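# Tilt the crate and slide a card sheet beneath it

## Task

Get the flat sheet of card under the plastic crate so that clearly more than half of the sheet lies beneath it. The sheet is what travels: the crate must stay roughly in its original spot and heading throughout, and the crate and sheet may only shift together by a very small amount. Anything inside the crate has to still be inside at the end. Raise one side of the crate a little so the sheet glides in without resistance; shoving a large part of the sheet under counts as failure. The crate must never leave the table entirely, and while tilted it must not bump any other object on the table; either of these fails. Still holding the crate up at the end also fails, so release it and back the grippers away when finished. The result only counts if it stays in place without the robot holding it.

## Robot and tools

Robot: two arms, left_arm and right_arm, mounted facing each other across a table. All reported poses share one scene frame: origin at the table centre, tabletop at z = +0.020 m, +z up, left_arm's base on the +y side. The names left and right do not match image sides. Printed hand positions can be somewhat wrong, more so at long reach.

Gripper axes: fingers point along the gripper's +x and close along its y. end_effector_position is the point between the finger pads, roughly 3-4 cm short of the tips.

execute_actions(actions): a list of actions run in sequence. Each action is a table of up to 15 rows; each row lasts one control step (1/30 s), and a table with fewer rows repeats its final row to fill all 15 steps (0.5 s per action). Every row is one list of 14 numbers in [-1, 1], covering both arms even when only one moves: left dx, dy, dz, rx, ry, rz, opening, then right dx, dy, dz, rx, ry, rz, opening. dx..rz are an offset, not a pose: the target relative to that gripper's measured pose at the start of the action (for a call's first action, the last pose reported in this scene), expressed in the gripper's own axes. Every row counts from that same start pose, not from the previous row. Scale: 1.0 = 0.6 m for dx/dy/dz and 180 degrees for rotation; rx, ry, rz form a single rotation vector. Opening is absolute: +1 fully open (0.088 m), empty fingers touch near -0.80, values below that add nothing. Fully open to closed takes at least about 0.5 s. An empty actions list just returns state and images.

move(target, speed, blocking): target is one 14-number row in the same layout, an offset from the pose in the scene's latest result that includes one, in gripper axes; opening is absolute and sent when the move begins. Each gripper travels in a straight line; both arms finish together, within 0.5-10 s (anything longer stops at 10 s before arriving). speed is in m/s, 0.002 to 0.5, default 0.25; turning is limited to twice that in rad/s. Paths ignore obstacles and the other arm; grippers lag, drift, and can overshoot speed near full reach. Faster contact hits harder, and aiming further past the contact presses harder. The result adds a move: line (done, off_target, moving, held, fault; limits=paced means the sent pose was clipped, limits=held means some steps were blocked and the arm may then surge) plus each gripper's distance from its target. blocking=false returns after 0.5 s while motion continues; call wait(0) to check, and wait or stop before sending new rows or moves.

wait(seconds): 0 to 10; arms keep their last command; ends early if a running move finishes. stop(): brakes the running move (needs room; fingers keep moving). zoom_image(camera, region): camera is cam_high, cam_low, cam_left_wrist or cam_right_wrist; region [x0, y0, x1, y1] in pixels, top-left origin, at most 504x504. finished_scene(scene): ends scene 1 or 2 for good and reports success.

Control limits: each step the commanded pose is clipped to within 70 mm and 16 degrees of the measured pose, so large offsets need several actions; position wins over orientation when both can't be met. Hand target lines show what the controller is currently driving toward. Friction may leave a gripper short or slightly tilted, and tiny moves may not happen; check pose after each move and correct tilt. To keep an arm still, send the offset back to its desired pose in a reply's first call, zeros afterwards, plus its wanted opening.

Results: state line per arm gives position (m), quaternion wxyz, velocities. grip_measured is finger opening on the command scale; to hold something, command an opening clearly below it (lower squeezes harder, up to about 34 N per pad; fast closing can press harder). Readings may be off by about 1 mm. A pose unreachable line means the clearance check altered that arm's command. Step readings list positions at some steps; HELD with an arm label marks held-back steps. Joint ranges (rad): waist ±3.054, shoulder 0 to 3.142, elbow 0 to 2.356, wrist pitch ±1.571, wrist yaw ±1.571, wrist roll ±3.142. Load limits (N m): waist 18.2, shoulder 22.5, elbow 22.4, wrist pitch 5.92, wrist yaw 5.9, wrist roll 5.54; reaching one freezes that arm for 10 s and drops the rest of the call. Holding loads heats motors: MOTOR HOT from 50 °C, OVER-TEMPERATURE FAULT at 95 °C, and the arm may go limp if it doesn't cool.

Cameras: cam_high, cam_low, cam_left_wrist, cam_right_wrist, each 504x504, in that order; calibrations are given and may be slightly off.

Suggested order: locate crate, sheet and nearby objects; grip or push under one crate edge with one arm and raise it only slightly, keeping the opposite edge on the table and contents inside; with the other arm slide the sheet in gently; lower the crate, open, and retract both arms. Avoid arm-to-arm collisions, hard pushes, knocking anything off the table, and loose objects being nudged occasionally.

Each tool is called after "Emit:" as name(argument=value, ...) on one line, values as JSON.

## Session

Emit:
execute_actions(actions=[])

Scene clock: 0.00 s.
left_arm: end_effector_position=(+0.2500, +0.4974, +0.1989) grip_measured=+0.825 end_effector_quat_wxyz=(+0.808, -0.382, +0.218, -0.392) end_effector_velocity=(-0.000, -0.000, -0.001) end_effector_angular_velocity=(-0.015, +0.025, +0.006) | right_arm: end_effector_position=(-0.2462, -0.3247, +0.2664) grip_measured=+0.848 end_effector_quat_wxyz=(+0.236, -0.455, -0.018, +0.858) end_effector_velocity=(+0.003, -0.001, -0.003) end_effector_angular_velocity=(-0.014, -0.005, -0.004)
Joint positions: left_arm=[ 1.545  1.649  0.106  1.338  1.308 -0.711  0.079] | right_arm=[ 0.911  1.621  1.119 -0.395  0.15  -0.212  0.081]
Joint velocities: left_arm=[-0.002 -0.002 -0.002 -0.007 -0.007 -0.022  0.   ] | right_arm=[-0.002 -0.002 -0.007 -0.007 -0.007  0.007  0.   ]
Heat: left arm: hottest waist 20 °C (+0.0 °C/min); right arm: hottest wrist pitch 21 °C (+0.0 °C/min).
Hand target (left_arm): +0.250, +0.497, +0.199; +0.808, -0.382, +0.218, -0.392
Hand target (right_arm): -0.246, -0.325, +0.266; +0.236, -0.455, -0.018, +0.858

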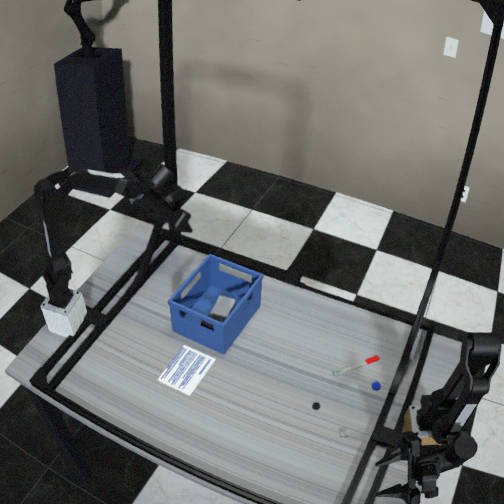

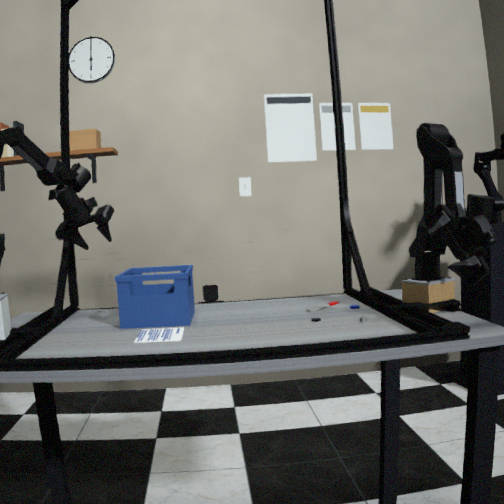

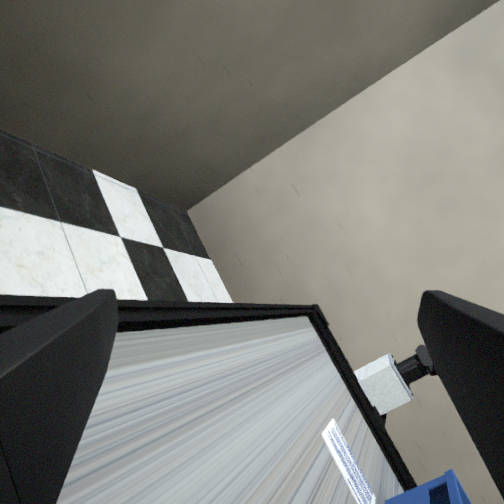

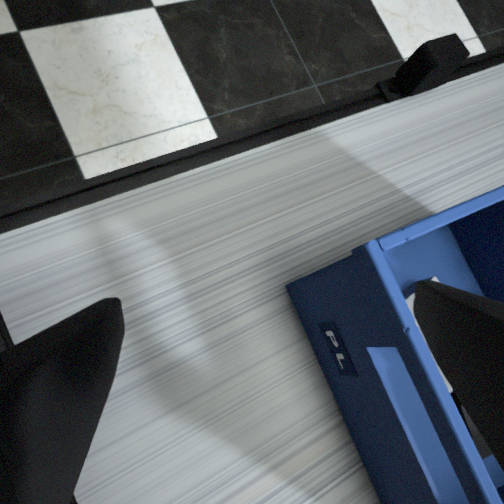

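Emit:
zoom_image(camera="cam_high", region=[130, 230, 310, 410])

Emit:
zoom_image(camera="cam_low", region=[90, 240, 230, 360])

Region (130, 230, 310, 410) of cam_high's 504x504 image, scaled by 2.800, with more detail than that image has.

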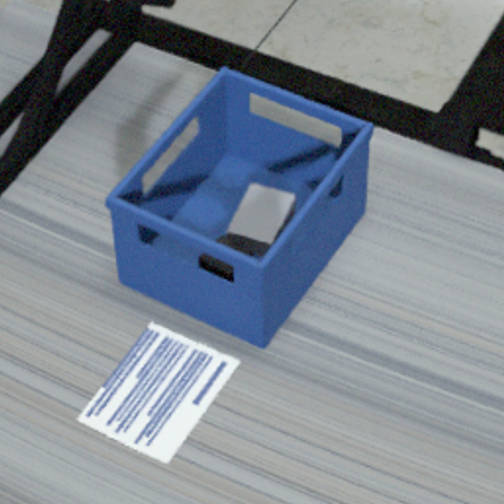

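Region (90, 240, 230, 360) of cam_low's 504x504 image, scaled by 3.600, with more detail than that image has; it fills the top 432 rows of this view, and the rest is white.

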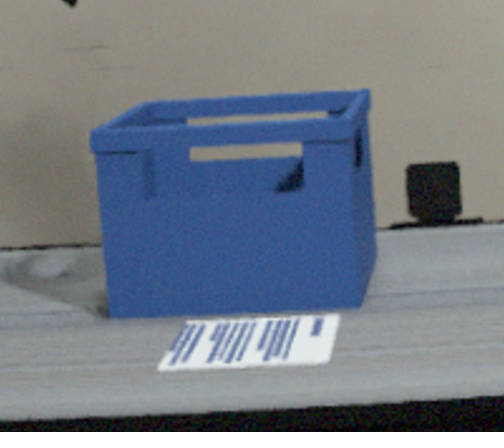

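Emit:
move(target=[0.25,-0.317,-0.386,0.285,0.078,-0.197,-0.9,-0.188,-0.422,-0.47,0.379,0.227,-0.052,-0.9])

Scene clock: 29.03 s.
left_arm: end_effector_position=(+0.0991, +0.2004, +0.2048) grip_measured=-0.807 end_effector_quat_wxyz=(+0.708, -0.002, +0.006, -0.707) end_effector_velocity=(-0.002, -0.003, -0.002) end_effector_angular_velocity=(+0.007, +0.011, -0.005) | right_arm: end_effector_position=(+0.1274, -0.2010, +0.2550) grip_measured=-0.785 end_effector_quat_wxyz=(+0.504, -0.501, +0.490, +0.504) end_effector_velocity=(+0.003, -0.004, +0.002) end_effector_angular_velocity=(-0.027, -0.006, -0.015)
Joint positions: left_arm=[ 0.049  1.881  0.297  1.577  0.459 -0.009  0.   ] | right_arm=[-0.226  1.811  1.489 -1.232  0.01  -0.069  0.001]
Joint velocities: left_arm=[-0.012  0.007  0.007 -0.007 -0.007 -0.007  0.   ] | right_arm=[-0.007  0.007  0.017 -0.037  0.007  0.007 -0.   ]
Heat: left arm: hottest wrist pitch 22 °C (+4.1 °C/min); right arm: hottest elbow 24 °C (+6.2 °C/min).
Hand target (left_arm): +0.099, +0.198, +0.204; +0.707, +0.000, +0.004, -0.707
Hand target (right_arm): +0.129, -0.200, +0.251; +0.503, -0.504, +0.496, +0.497
Off the commanded pose (left_arm): 0.007 m, 1 deg.
Off the commanded pose (right_arm): 0.005 m, 1 deg.
joint sent to its limit (left arm) — the command would take joint 4 (wrist pitch) past its upper limit, so that joint was sent only as far as its limit.
move: done
camera_calibration (this result's frames):
cam_left_wrist: T_world_to_cam=[[-0.996912, 0.0404721, 0.067295, 0.0820604], [-0.0469647, 0.379525, -0.923989, 0.145666], [-0.0629359, -0.924296, -0.376452, 0.347148], [0, 0, 0, 1]] pos_world=[0.110496, 0.262263, 0.259756]
cam_right_wrist: T_world_to_cam=[[0.998196, -0.00774486, 0.059537, -0.139841], [-0.0282322, -0.935718, 0.351617, -0.249398], [0.0529867, -0.352664, -0.934249, 0.245872], [0, 0, 0, 1]] pos_world=[0.11952, -0.147739, 0.325724]

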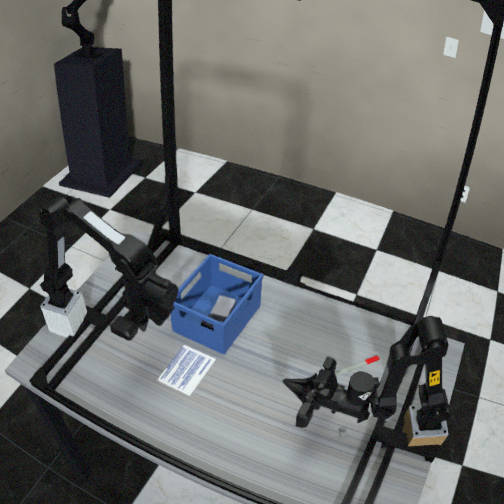

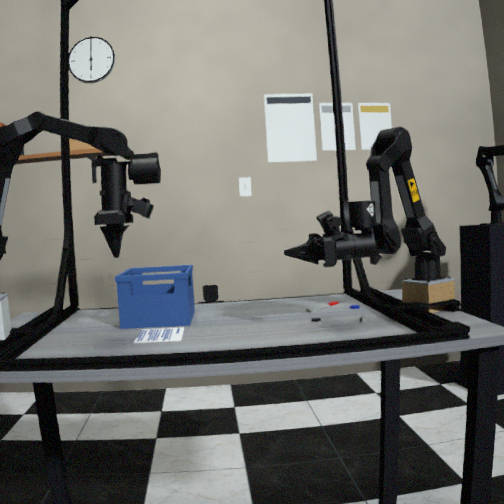

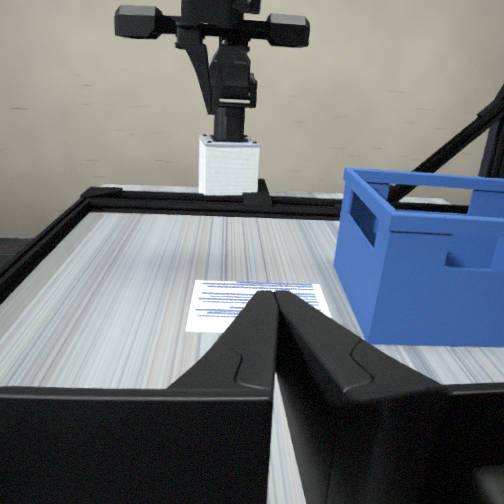

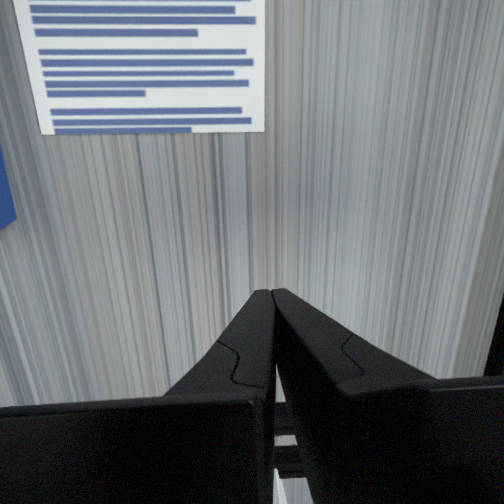

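Emit:
move(target=[0.33,-0.4,-0.108,0,0.11,0,-0.2,0.26,0.0,0.14,0,0,0,-0.9])

Scene clock: 39.00 s.
left_arm: end_effector_position=(-0.1419, +0.0056, +0.1463) grip_measured=-0.200 end_effector_quat_wxyz=(+0.694, +0.116, +0.128, -0.699) end_effector_velocity=(-0.001, +0.001, -0.004) end_effector_angular_velocity=(+0.023, +0.005, +0.021) | right_arm: end_effector_position=(+0.1286, -0.1136, +0.1086) grip_measured=-0.785 end_effector_quat_wxyz=(+0.508, -0.498, +0.485, +0.509) end_effector_velocity=(+0.002, -0.003, -0.002) end_effector_angular_velocity=(-0.012, +0.008, -0.014)
Joint positions: left_arm=[-0.742  2.27   1.228  0.678 -0.302 -0.131  0.029] | right_arm=[-0.217  2.279  1.582 -0.841  0.01  -0.062  0.001]
Joint velocities: left_arm=[-0.007  0.002  0.012 -0.037 -0.022 -0.022 -0.   ] | right_arm=[-0.007  0.002 -0.002 -0.007 -0.007  0.007 -0.   ]
Heat: left arm: hottest wrist pitch 23 °C (+4.6 °C/min); right arm: hottest elbow 25 °C (+6.2 °C/min).
Hand target (left_arm): -0.142, +0.003, +0.142; +0.695, +0.116, +0.131, -0.697
Hand target (right_arm): +0.127, -0.114, +0.100; +0.504, -0.501, +0.490, +0.504
Off the commanded pose (left_arm): 0.006 m, 1 deg.
Off the commanded pose (right_arm): 0.008 m, 1 deg.
move: done
camera_calibration (this result's frames):
cam_left_wrist: T_world_to_cam=[[-0.996202, 0.02454, 0.0835437, -0.148517], [-0.0460034, 0.666288, -0.744274, 0.126456], [-0.0739287, -0.745291, -0.662628, 0.16925], [0, 0, 0, 1]] pos_world=[-0.129623, 0.0455294, 0.218676]
cam_right_wrist: T_world_to_cam=[[0.998149, -0.006431, 0.0604768, -0.131563], [-0.0264541, -0.941305, 0.336519, -0.115314], [0.054763, -0.337496, -0.939733, 0.142008], [0, 0, 0, 1]] pos_world=[0.120493, -0.0614648, 0.180212]

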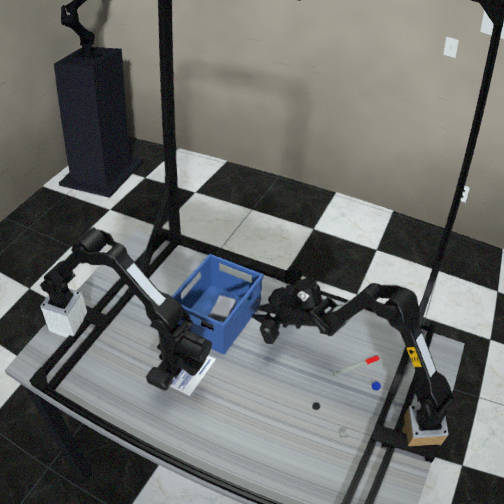

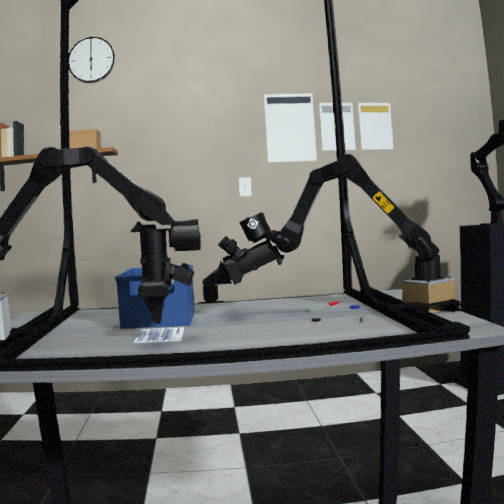

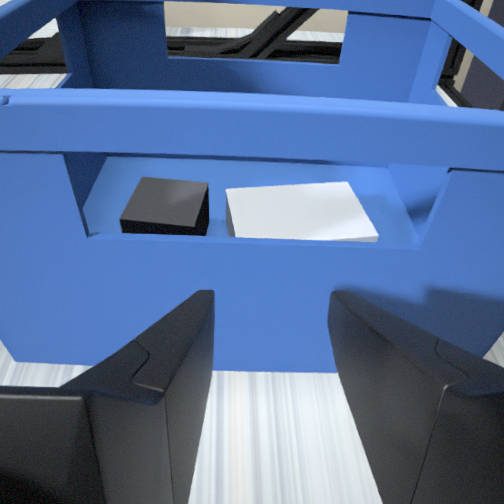

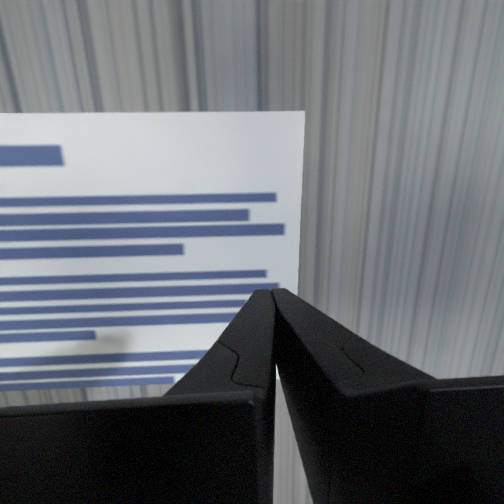

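Emit:
move(target=[0,0.01,0,0,-0.11,0,-0.2,0,0,0,0.5,0,0,-0.9])

Emit:
zoom_image(camera="cam_low", region=[100, 200, 300, 360])

Scene clock: 46.20 s.
left_arm: end_effector_position=(-0.1380, +0.0049, +0.1565) grip_measured=-0.200 end_effector_quat_wxyz=(+0.704, -0.016, +0.005, -0.710) end_effector_velocity=(-0.002, +0.001, -0.001) end_effector_angular_velocity=(-0.002, +0.008, -0.010) | right_arm: end_effector_position=(+0.1286, -0.1135, +0.1084) grip_measured=-0.785 end_effector_quat_wxyz=(+0.711, +0.004, +0.703, +0.019) end_effector_velocity=(-0.002, -0.002, +0.000) end_effector_angular_velocity=(-0.006, +0.023, -0.024)
Joint positions: left_arm=[-0.74   2.447  1.173  1.291 -0.322 -0.025  0.029] | right_arm=[-0.217  2.28   1.583 -0.841  0.01   1.502  0.001]
Joint velocities: left_arm=[-0.002  0.002 -0.002  0.007  0.007 -0.007 -0.   ] | right_arm=[-0.002 -0.002 -0.002 -0.007 -0.022  0.022 -0.   ]
Heat: left arm: hottest wrist pitch 24 °C (+5.2 °C/min); right arm: hottest shoulder 26 °C (+6.5 °C/min).
Hand target (left_arm): -0.136, +0.006, +0.146; +0.706, -0.006, +0.007, -0.708
Hand target (right_arm): +0.129, -0.114, +0.109; +0.711, +0.006, +0.703, +0.016
Off the commanded pose (left_arm): 0.011 m, 1 deg.
Off the commanded pose (right_arm): 0.000 m, 0 deg.
move: off_target (left_arm)
camera_calibration (this result's frames):
cam_left_wrist: T_world_to_cam=[[-0.995096, 0.0513781, 0.0845215, -0.145614], [-0.0606067, 0.3586, -0.931522, 0.163536], [-0.0781692, -0.932076, -0.353727, 0.127758], [0, 0, 0, 1]] pos_world=[-0.125002, 0.0679173, 0.209837]
cam_right_wrist: T_world_to_cam=[[0.0020946, -0.999857, 0.0168037, -0.111442], [-0.934166, 0.0040397, 0.356816, 0.106689], [-0.356833, -0.0164448, -0.934024, 0.230521], [0, 0, 0, 1]] pos_world=[0.182156, -0.108066, 0.179116]

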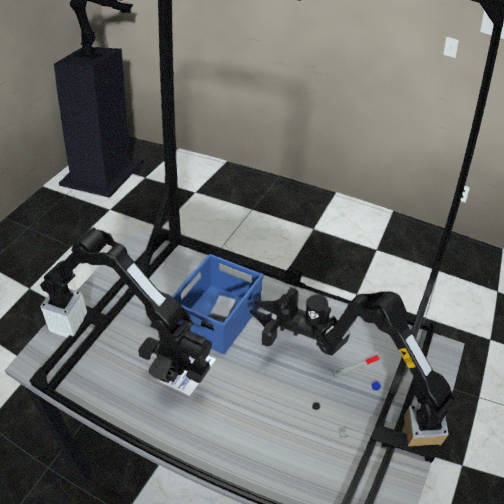

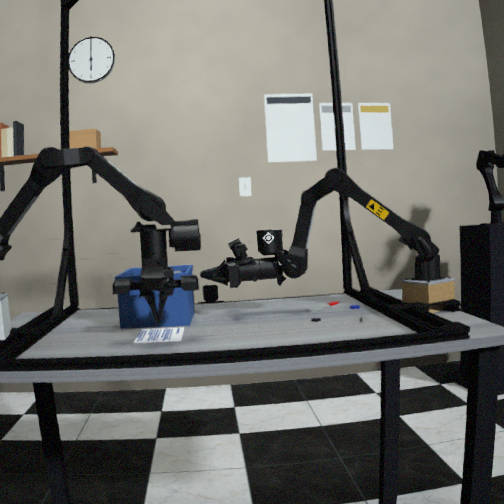

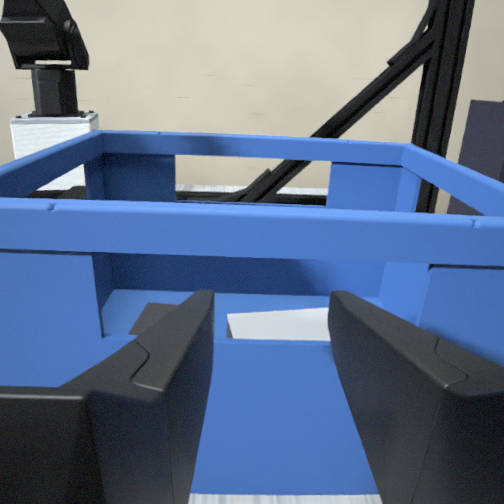

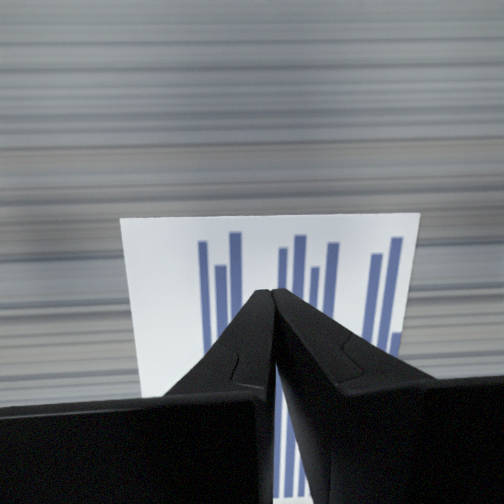

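Region (100, 200, 300, 360) of cam_low's 504x504 image, scaled by 2.520, with more detail than that image has; it fills the top 403 rows of this view, and the rest is white.

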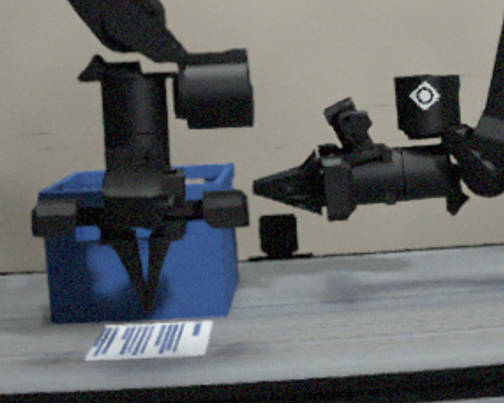

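Emit:
move(target=[0.025,0.01,-0.035,0,0,0,-0.2,0.03,0,0.02,0,0.11,0,-0.9], speed=0.1)

Emit:
zoom_image(camera="cam_low", region=[100, 200, 300, 360])

Scene clock: 52.97 s.
left_arm: end_effector_position=(-0.1334, -0.0084, +0.1404) grip_measured=-0.200 end_effector_quat_wxyz=(+0.704, -0.017, +0.004, -0.710) end_effector_velocity=(-0.003, -0.000, +0.001) end_effector_angular_velocity=(+0.002, +0.006, -0.010) | right_arm: end_effector_position=(+0.1406, -0.1111, +0.0985) grip_measured=-0.785 end_effector_quat_wxyz=(+0.583, +0.007, +0.812, +0.026) end_effector_velocity=(-0.003, -0.003, +0.003) end_effector_angular_velocity=(-0.010, +0.025, +0.004)
Joint positions: left_arm=[-0.72   2.523  1.244  1.299 -0.301 -0.024  0.029] | right_arm=[-0.362  2.354  1.638 -0.876 -0.327  1.348  0.001]
Joint velocities: left_arm=[-0.002 -0.002  0.002 -0.007  0.007 -0.007 -0.   ] | right_arm=[-0.002 -0.002  0.002 -0.022 -0.022 -0.007 -0.   ]
Heat: left arm: hottest wrist pitch 24 °C (+4.5 °C/min); right arm: hottest shoulder 27 °C (+6.8 °C/min).
Hand target (left_arm): -0.133, -0.010, +0.136; +0.704, -0.016, +0.005, -0.710
Hand target (right_arm): +0.141, -0.113, +0.090; +0.580, +0.001, +0.814, +0.019
Off the commanded pose (left_arm): 0.005 m, 0 deg.
Off the commanded pose (right_arm): 0.008 m, 1 deg.
move: done
camera_calibration (this result's frames):
cam_left_wrist: T_world_to_cam=[[-0.995079, 0.0519414, 0.0843764, -0.13895], [-0.0604491, 0.356482, -0.932345, 0.153655], [-0.0785059, -0.932857, -0.351588, 0.109703], [0, 0, 0, 1]] pos_world=[-0.120365, 0.0547791, 0.193554]
cam_right_wrist: T_world_to_cam=[[0.0166761, -0.999857, 0.00265851, -0.10957], [-0.763913, -0.0110253, 0.645225, 0.0673909], [-0.645103, -0.0127907, -0.763988, 0.249778], [0, 0, 0, 1]] pos_world=[0.214441, -0.105616, 0.147637]

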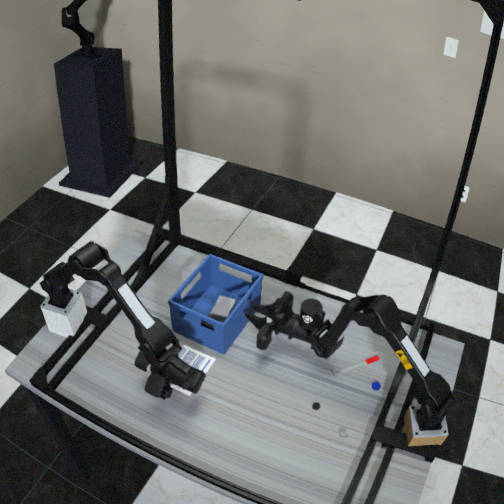

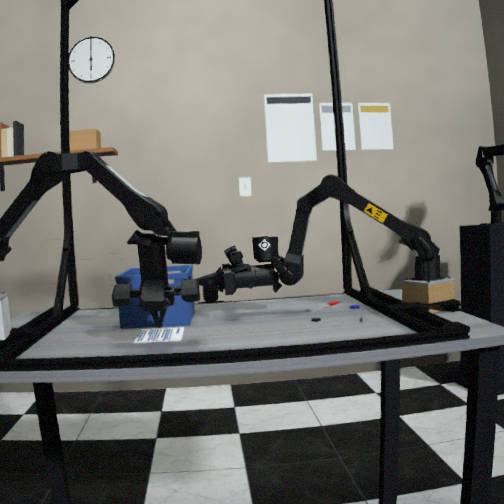

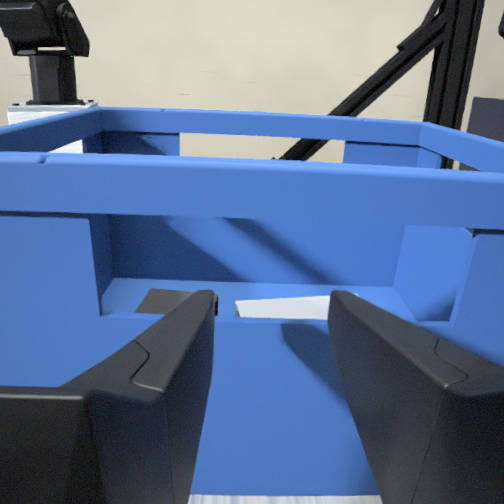

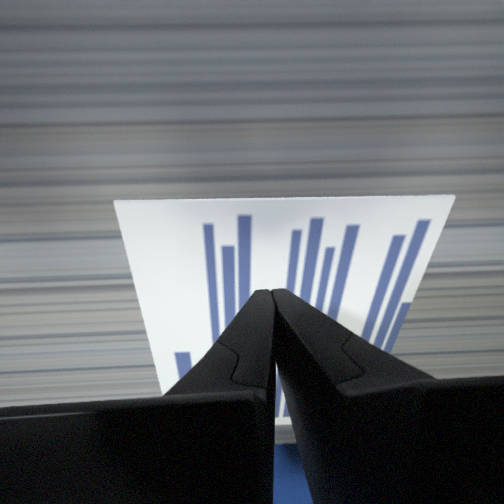

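Region (100, 200, 300, 360) of cam_low's 504x504 image, scaled by 2.520, with more detail than that image has; it fills the top 403 rows of this view, and the rest is white.

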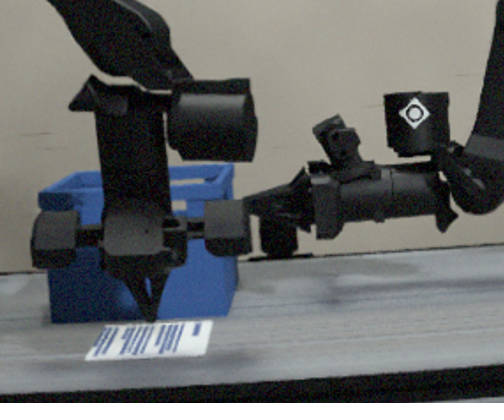

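Emit:
move(target=[0.01,0,0.015,0,0,0,-0.2,0.03,0,0.01,0,0,0,-0.9], speed=0.05)

Emit:
move(target=[0.055,0,0,0,0,0,-0.2,0.03,0,0.01,0,0,0,-0.9], speed=0.04)

Scene clock: 57.63 s.
left_arm: end_effector_position=(-0.1331, -0.0100, +0.1346) grip_measured=-0.200 end_effector_quat_wxyz=(+0.704, -0.004, +0.011, -0.710) end_effector_velocity=(-0.000, +0.001, -0.004) end_effector_angular_velocity=(+0.021, -0.014, +0.005) | right_arm: end_effector_position=(+0.1419, -0.1042, +0.0916) grip_measured=-0.785 end_effector_quat_wxyz=(+0.585, +0.016, +0.810, +0.038) end_effector_velocity=(-0.000, -0.002, +0.001) end_effector_angular_velocity=(-0.003, +0.008, +0.005)
Joint positions: left_arm=[-0.718  2.524  1.251  1.262 -0.299 -0.024  0.029] | right_arm=[-0.362  2.369  1.634 -0.826 -0.329  1.347  0.001]
Joint velocities: left_arm=[-0.002 -0.002 -0.002 -0.022 -0.007  0.007  0.   ] | right_arm=[-0.002 -0.002 -0.002 -0.007 -0.007 -0.007 -0.   ]
Heat: left arm: hottest wrist pitch 25 °C (+5.2 °C/min); right arm: hottest shoulder 28 °C (+7.3 °C/min).
Hand target (left_arm): -0.133, -0.014, +0.149; +0.704, -0.017, +0.004, -0.710
Hand target (right_arm): +0.140, -0.110, +0.080; +0.583, +0.007, +0.812, +0.025
Off the commanded pose (left_arm): 0.016 m, 2 deg.
Off the commanded pose (right_arm): 0.014 m, 2 deg.
move: off_target (left_arm, right_arm)
camera_calibration (this result's frames):
cam_left_wrist: T_world_to_cam=[[-0.995806, 0.0499804, 0.0766316, -0.137167], [-0.0517135, 0.383466, -0.922106, 0.148878], [-0.0754728, -0.922201, -0.379273, 0.110371], [0, 0, 0, 1]] pos_world=[-0.120562, 0.0515499, 0.189653]
cam_right_wrist: T_world_to_cam=[[0.0174255, -0.999449, -0.0282408, -0.0999246], [-0.766778, -0.0314852, 0.641139, 0.0715231], [-0.641675, 0.0104822, -0.766905, 0.247663], [0, 0, 0, 1]] pos_world=[0.215503, -0.100214, 0.141256]

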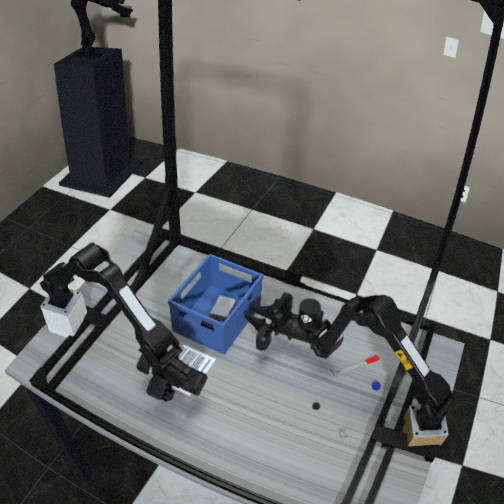

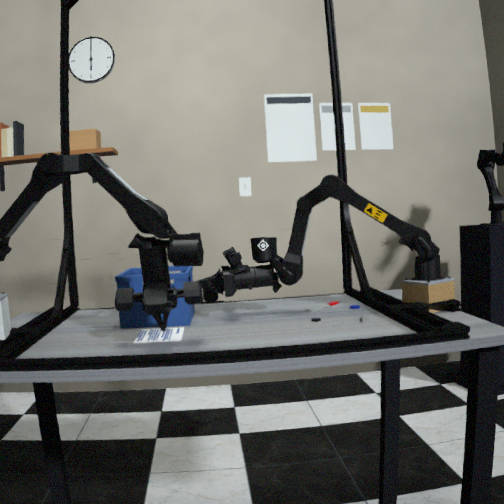

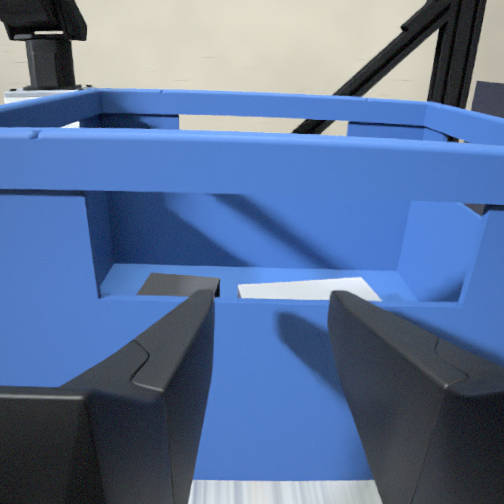

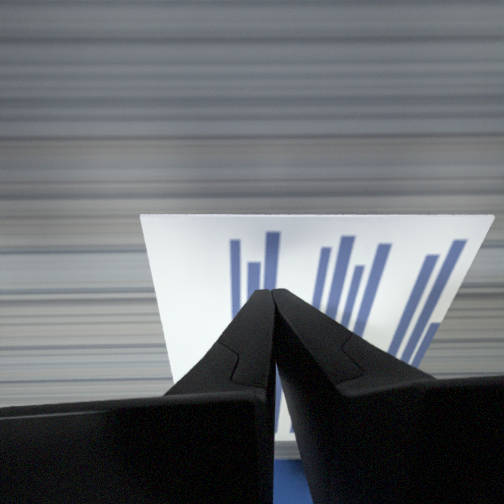

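Scene clock: 58.80 s.
left_arm: end_effector_position=(-0.1340, -0.0408, +0.1402) grip_measured=-0.200 end_effector_quat_wxyz=(+0.704, -0.007, +0.010, -0.710) end_effector_velocity=(-0.006, -0.001, -0.002) end_effector_angular_velocity=(+0.012, +0.004, -0.015) | right_arm: end_effector_position=(+0.1433, -0.0970, +0.0850) grip_measured=-0.785 end_effector_quat_wxyz=(+0.587, +0.024, +0.808, +0.050) end_effector_velocity=(-0.000, -0.002, +0.001) end_effector_angular_velocity=(-0.008, +0.009, -0.009)
Joint positions: left_arm=[-0.7    2.573  1.407  1.162 -0.281 -0.024  0.029] | right_arm=[-0.362  2.385  1.634 -0.78  -0.329  1.347  0.001]
Joint velocities: left_arm=[-0.007  0.002  0.012 -0.022  0.007 -0.007 -0.   ] | right_arm=[-0.002 -0.002 -0.002 -0.007 -0.007  0.007 -0.   ]
Heat: left arm: hottest wrist pitch 25 °C (+5.1 °C/min); right arm: hottest shoulder 28 °C (+7.1 °C/min).
Hand target (left_arm): -0.133, -0.043, +0.134; +0.704, -0.004, +0.011, -0.710
Hand target (right_arm): +0.142, -0.103, +0.073; +0.585, +0.016, +0.810, +0.038
Off the commanded pose (left_arm): 0.006 m, 0 deg.
Off the commanded pose (right_arm): 0.014 m, 2 deg.
move: off_target (right_arm)
camera_calibration (this result's frames):
cam_left_wrist: T_world_to_cam=[[-0.995648, 0.0504572, 0.0783503, -0.137134], [-0.053594, 0.377781, -0.924343, 0.165614], [-0.076239, -0.924519, -0.373433, 0.0830846], [0, 0, 0, 1]] pos_world=[-0.121327, 0.0211667, 0.194855]
cam_right_wrist: T_world_to_cam=[[0.0176735, -0.998178, -0.0576856, -0.0903526], [-0.770462, -0.0503673, 0.635493, 0.0762315], [-0.637241, 0.0332132, -0.769949, 0.245258], [0, 0, 0, 1]] pos_world=[0.216619, -0.0944943, 0.13518]

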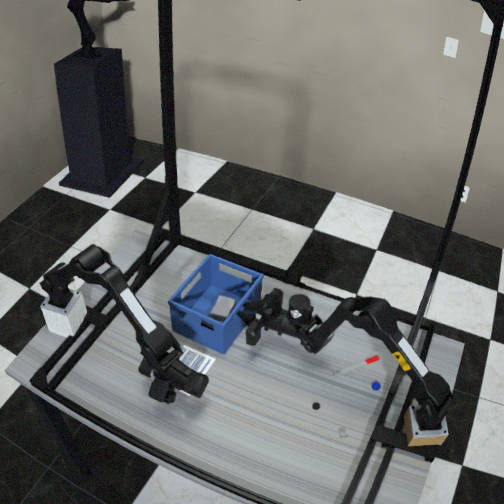

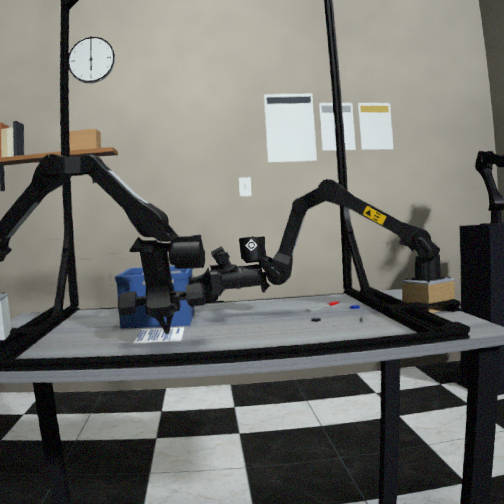

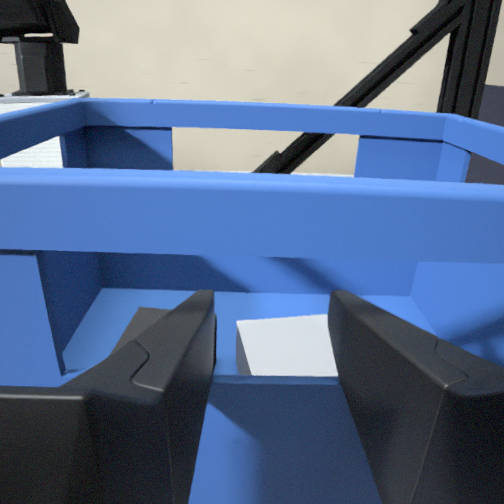

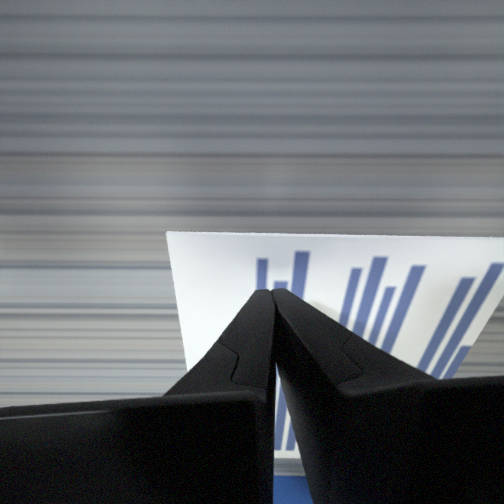

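Emit:
move(target=[0.045,0,0.085,0,-0.02,0,-0.2,0.05,-0.028,0.017,0,0,-0.03,-0.1], speed=0.04)

Emit:
zoom_image(camera="cam_low", region=[100, 200, 300, 360])

Scene clock: 62.67 s.
left_arm: end_effector_position=(-0.1344, -0.0599, +0.1557) grip_measured=-0.200 end_effector_quat_wxyz=(+0.703, +0.000, +0.008, -0.711) end_effector_velocity=(+0.001, -0.002, +0.001) end_effector_angular_velocity=(+0.007, +0.005, +0.020) | right_arm: end_effector_position=(+0.1435, -0.1041, +0.0693) grip_measured=-0.100 end_effector_quat_wxyz=(+0.588, -0.000, +0.808, +0.036) end_effector_velocity=(-0.005, -0.003, +0.001) end_effector_angular_velocity=(-0.020, +0.026, -0.005)
Joint positions: left_arm=[-0.689  2.568  1.501  1.055 -0.266 -0.013  0.029] | right_arm=[-0.362  2.433  1.656 -0.812 -0.316  1.323  0.034]
Joint velocities: left_arm=[-0.002 -0.002  0.012 -0.022 -0.022 -0.007 -0.   ] | right_arm=[ 0.002  0.002  0.002 -0.022 -0.022  0.007 -0.   ]
Heat: left arm: hottest shoulder 25 °C (+4.0 °C/min); right arm: hottest shoulder 28 °C (+7.0 °C/min).
Hand target (left_arm): -0.133, -0.067, +0.191; +0.704, -0.029, -0.013, -0.709
Hand target (right_arm): +0.144, -0.111, +0.052; +0.589, -0.014, +0.808, +0.023
Off the commanded pose (left_arm): 0.036 m, 4 deg.
Off the commanded pose (right_arm): 0.019 m, 2 deg.
move: off_target (left_arm, right_arm)
camera_calibration (this result's frames):
cam_left_wrist: T_world_to_cam=[[-0.996382, 0.0534359, 0.0660805, -0.135866], [-0.0405308, 0.384642, -0.922176, 0.188974], [-0.0746946, -0.921518, -0.381084, 0.0727179], [0, 0, 0, 1]] pos_world=[-0.122284, 0.00158377, 0.210957]
cam_right_wrist: T_world_to_cam=[[0.0404192, -0.999166, -0.00573614, -0.105347], [-0.771117, -0.0348436, 0.635739, 0.0877239], [-0.635409, -0.0212728, -0.771883, 0.227723], [0, 0, 0, 1]] pos_world=[0.216601, -0.0973583, 0.119401]

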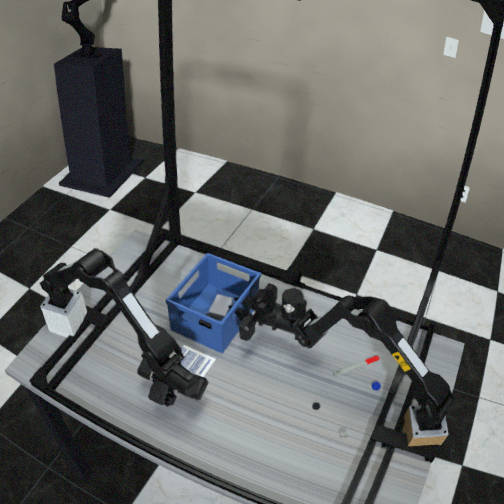

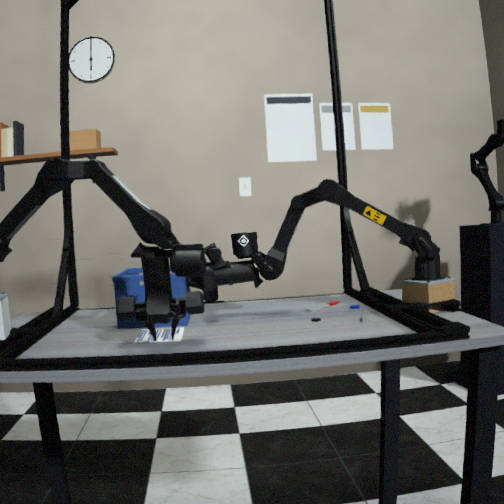

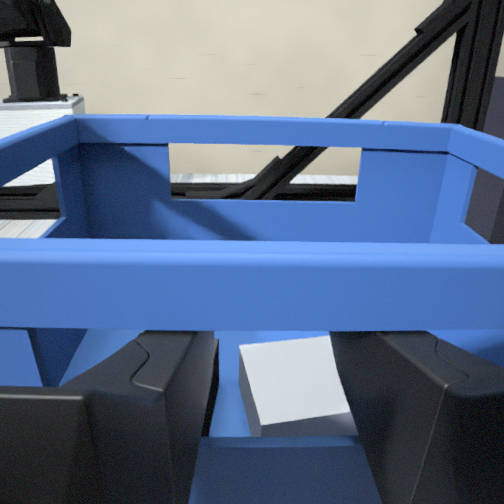

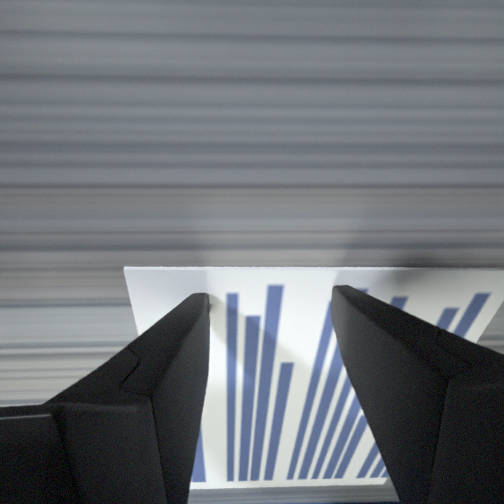

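Region (100, 200, 300, 360) of cam_low's 504x504 image, scaled by 2.520, with more detail than that image has; it fills the top 403 rows of this view, and the rest is white.

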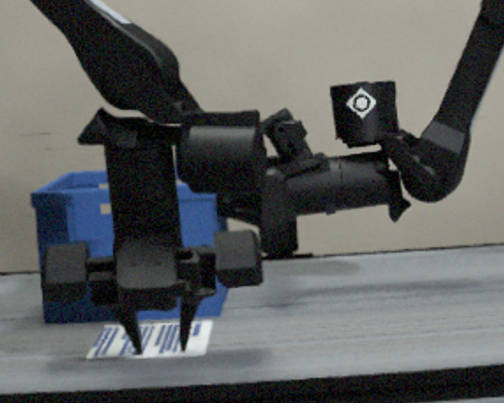

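Emit:
execute_actions(actions=[[[0.005,0,0.065,0,-0.02,0,-0.2,0.027,-0.01,0.009,0,0,0,-0.1],[0.005,0,0.07,0,-0.02,0,-0.2,0.027,-0.01,0.009,0,0,0,-0.1],[0.005,0,0.075,0,-0.02,0,-0.2,0.027,-0.01,0.009,0,0,0,-0.1],[0.005,0,0.08,0,-0.02,0,-0.2,0.027,-0.01,0.009,0,0,0,-0.1],[0.005,0,0.085,0,-0.02,0,-0.2,0.027,-0.01,0.009,0,0,0,-0.1],[0.005,0,0.09,0,-0.02,0,-0.2,0.027,-0.01,0.009,0,0,0,-0.1],[0.005,0,0.095,0,-0.02,0,-0.2,0.027,-0.01,0.009,0,0,0,-0.1],[0.005,0,0.1,0,-0.02,0,-0.2,0.027,-0.01,0.009,0,0,0,-0.1]]])

Emit:
wait(seconds=0.7)

Emit:
zoom_image(camera="cam_low", region=[100, 200, 300, 360])

Scene clock: 68.87 s.
left_arm: end_effector_position=(-0.1344, -0.0596, +0.1615) grip_measured=-0.200 end_effector_quat_wxyz=(+0.701, +0.020, +0.016, -0.712) end_effector_velocity=(+0.001, +0.002, +0.002) end_effector_angular_velocity=(+0.026, -0.014, -0.005) | right_arm: end_effector_position=(+0.1432, -0.1021, +0.0670) grip_measured=-0.098 end_effector_quat_wxyz=(+0.585, +0.008, +0.810, +0.046) end_effector_velocity=(-0.003, -0.002, +0.002) end_effector_angular_velocity=(+0.001, +0.007, +0.023)
Joint positions: left_arm=[-0.687  2.527  1.492  0.983 -0.26  -0.009  0.029] | right_arm=[-0.364  2.428  1.634 -0.771 -0.328  1.323  0.034]
Joint velocities: left_arm=[ 0.002 -0.027 -0.017 -0.037  0.007  0.007  0.   ] | right_arm=[ 0.002 -0.007 -0.007 -0.007 -0.007 -0.022  0.   ]
Heat: left arm: hottest shoulder 29 °C (+8.0 °C/min); right arm: hottest shoulder 28 °C (+7.0 °C/min).
Hand target (left_arm): -0.134, -0.063, +0.215; +0.703, -0.022, -0.014, -0.711
Hand target (right_arm): +0.144, -0.110, +0.052; +0.588, -0.000, +0.808, +0.036
Off the commanded pose (left_arm): 0.054 m, 6 deg.
Off the commanded pose (right_arm): 0.017 m, 2 deg.
Step readings (end_effector_position):
0: left_arm (-0.1343, -0.0603, +0.1565) | right_arm (+0.1435, -0.1040, +0.0690)
1: left_arm (-0.1343, -0.0604, +0.1567) | right_arm (+0.1435, -0.1042, +0.0685)
2: left_arm (-0.1343, -0.0605, +0.1572) | right_arm (+0.1435, -0.1045, +0.0674)
4: left_arm (-0.1344, -0.0607, +0.1585) | right_arm (+0.1432, -0.1037, +0.0668)
8: left_arm (-0.1343, -0.0606, +0.1606) | right_arm (+0.1432, -0.1024, +0.0669)
15: end_effector_position above
camera_calibration (this result's frames):
cam_left_wrist: T_world_to_cam=[[-0.997071, 0.0554281, 0.0526958, -0.134057], [-0.024543, 0.42068, -0.906877, 0.196036], [-0.0724345, -0.905514, -0.418087, 0.0824308], [0, 0, 0, 1]] pos_world=[-0.122882, -0.000395761, 0.219308]
cam_right_wrist: T_world_to_cam=[[0.0386428, -0.99875, -0.0317099, -0.101277], [-0.76671, -0.0499861, 0.640044, 0.086529], [-0.640829, -0.000420849, -0.767684, 0.228449], [0, 0, 0, 1]] pos_world=[0.216653, -0.096729, 0.116782]

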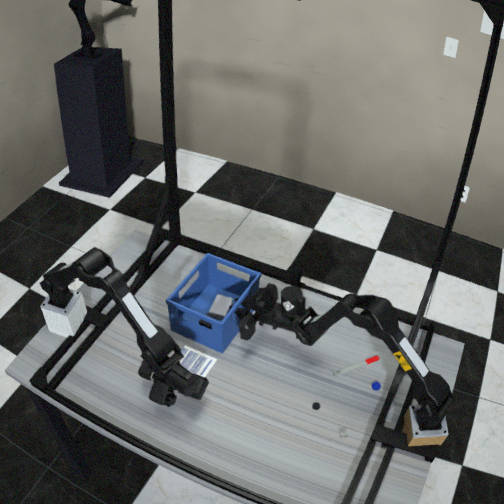

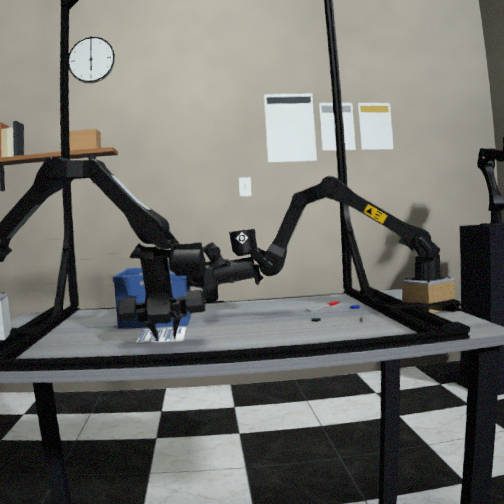

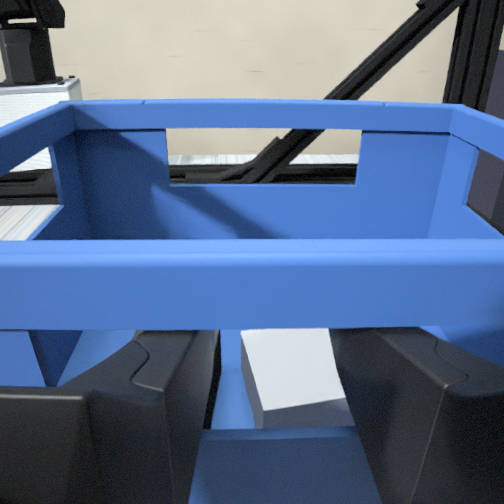

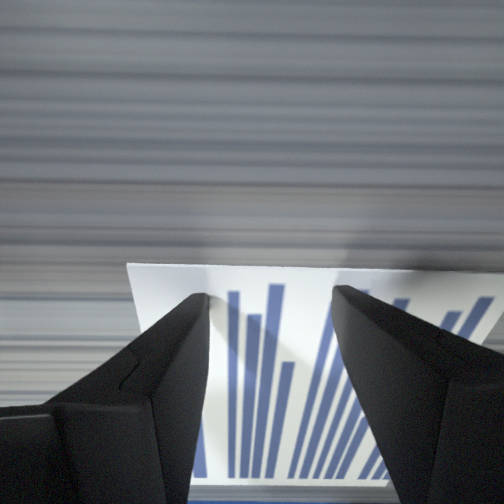

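Scene clock: 69.57 s.
left_arm: end_effector_position=(-0.1343, -0.0594, +0.1617) grip_measured=-0.201 end_effector_quat_wxyz=(+0.701, +0.021, +0.017, -0.712) end_effector_velocity=(-0.000, +0.001, -0.001) end_effector_angular_velocity=(+0.016, +0.002, +0.005) | right_arm: end_effector_position=(+0.1432, -0.1018, +0.0671) grip_measured=-0.098 end_effector_quat_wxyz=(+0.585, +0.009, +0.810, +0.047) end_effector_velocity=(-0.000, -0.000, +0.002) end_effector_angular_velocity=(+0.001, +0.007, +0.005)
Joint positions: left_arm=[-0.687  2.525  1.49   0.98  -0.26  -0.009  0.029] | right_arm=[-0.364  2.428  1.633 -0.769 -0.329  1.323  0.034]
Joint velocities: left_arm=[-0.002 -0.007 -0.002 -0.022 -0.007 -0.007  0.   ] | right_arm=[-0.002 -0.002  0.002 -0.007 -0.007 -0.007 -0.   ]
Heat: left arm: hottest shoulder 30 °C (+9.1 °C/min); right arm: hottest shoulder 28 °C (+6.0 °C/min).
Hand target (left_arm): -0.134, -0.063, +0.215; +0.703, -0.022, -0.014, -0.711
Hand target (right_arm): +0.144, -0.109, +0.052; +0.588, -0.000, +0.808, +0.036
Off the commanded pose (left_arm): 0.054 m, 6 deg.
Off the commanded pose (right_arm): 0.017 m, 2 deg.
wait: 0.70 s; at rest by 0.17 s
camera_calibration (this result's frames):
cam_left_wrist: T_world_to_cam=[[-0.997098, 0.0553318, 0.0522785, -0.13396], [-0.0240712, 0.422343, -0.906116, 0.196184], [-0.0722165, -0.904746, -0.419786, 0.0830811], [0, 0, 0, 1]] pos_world=[-0.122849, -0.000277515, 0.219645]
cam_right_wrist: T_world_to_cam=[[0.0386424, -0.998699, -0.0332818, -0.100903], [-0.76666, -0.0509931, 0.640026, 0.0863686], [-0.64089, 0.000783646, -0.767633, 0.228648], [0, 0, 0, 1]] pos_world=[0.216653, -0.0965466, 0.116882]

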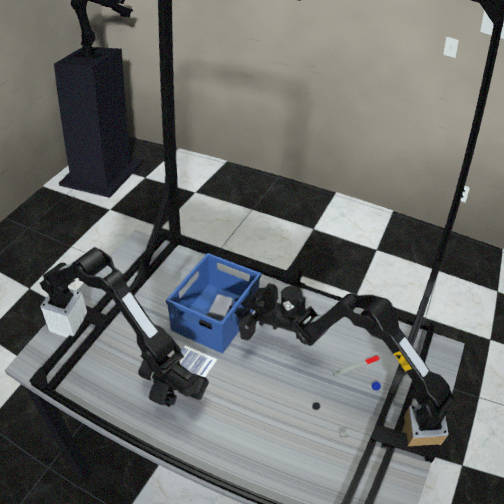

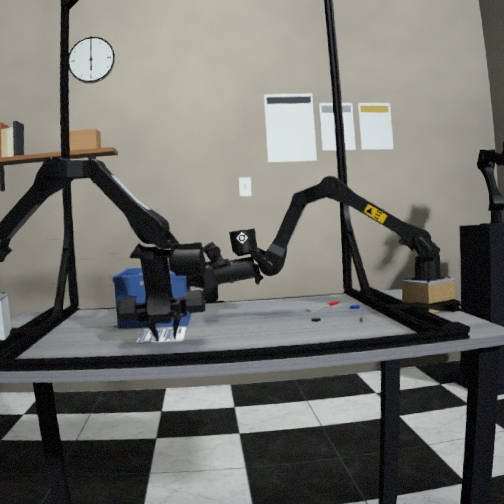

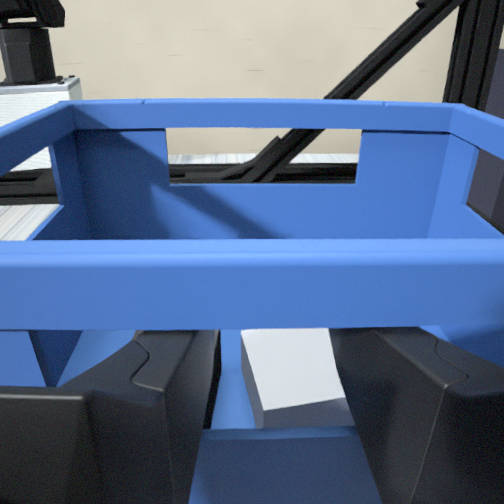

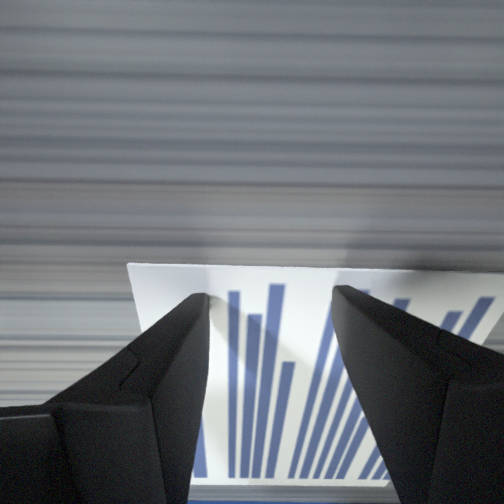

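Region (100, 200, 300, 360) of cam_low's 504x504 image, scaled by 2.520, with more detail than that image has; it fills the top 403 rows of this view, and the rest is white.

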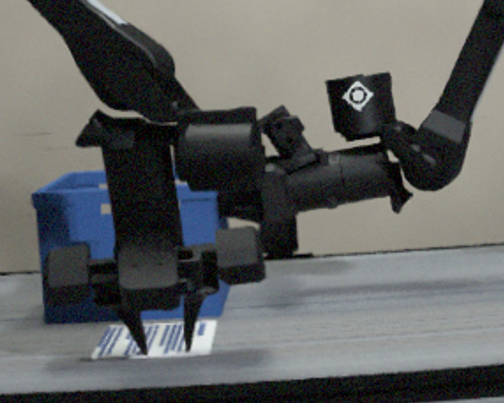

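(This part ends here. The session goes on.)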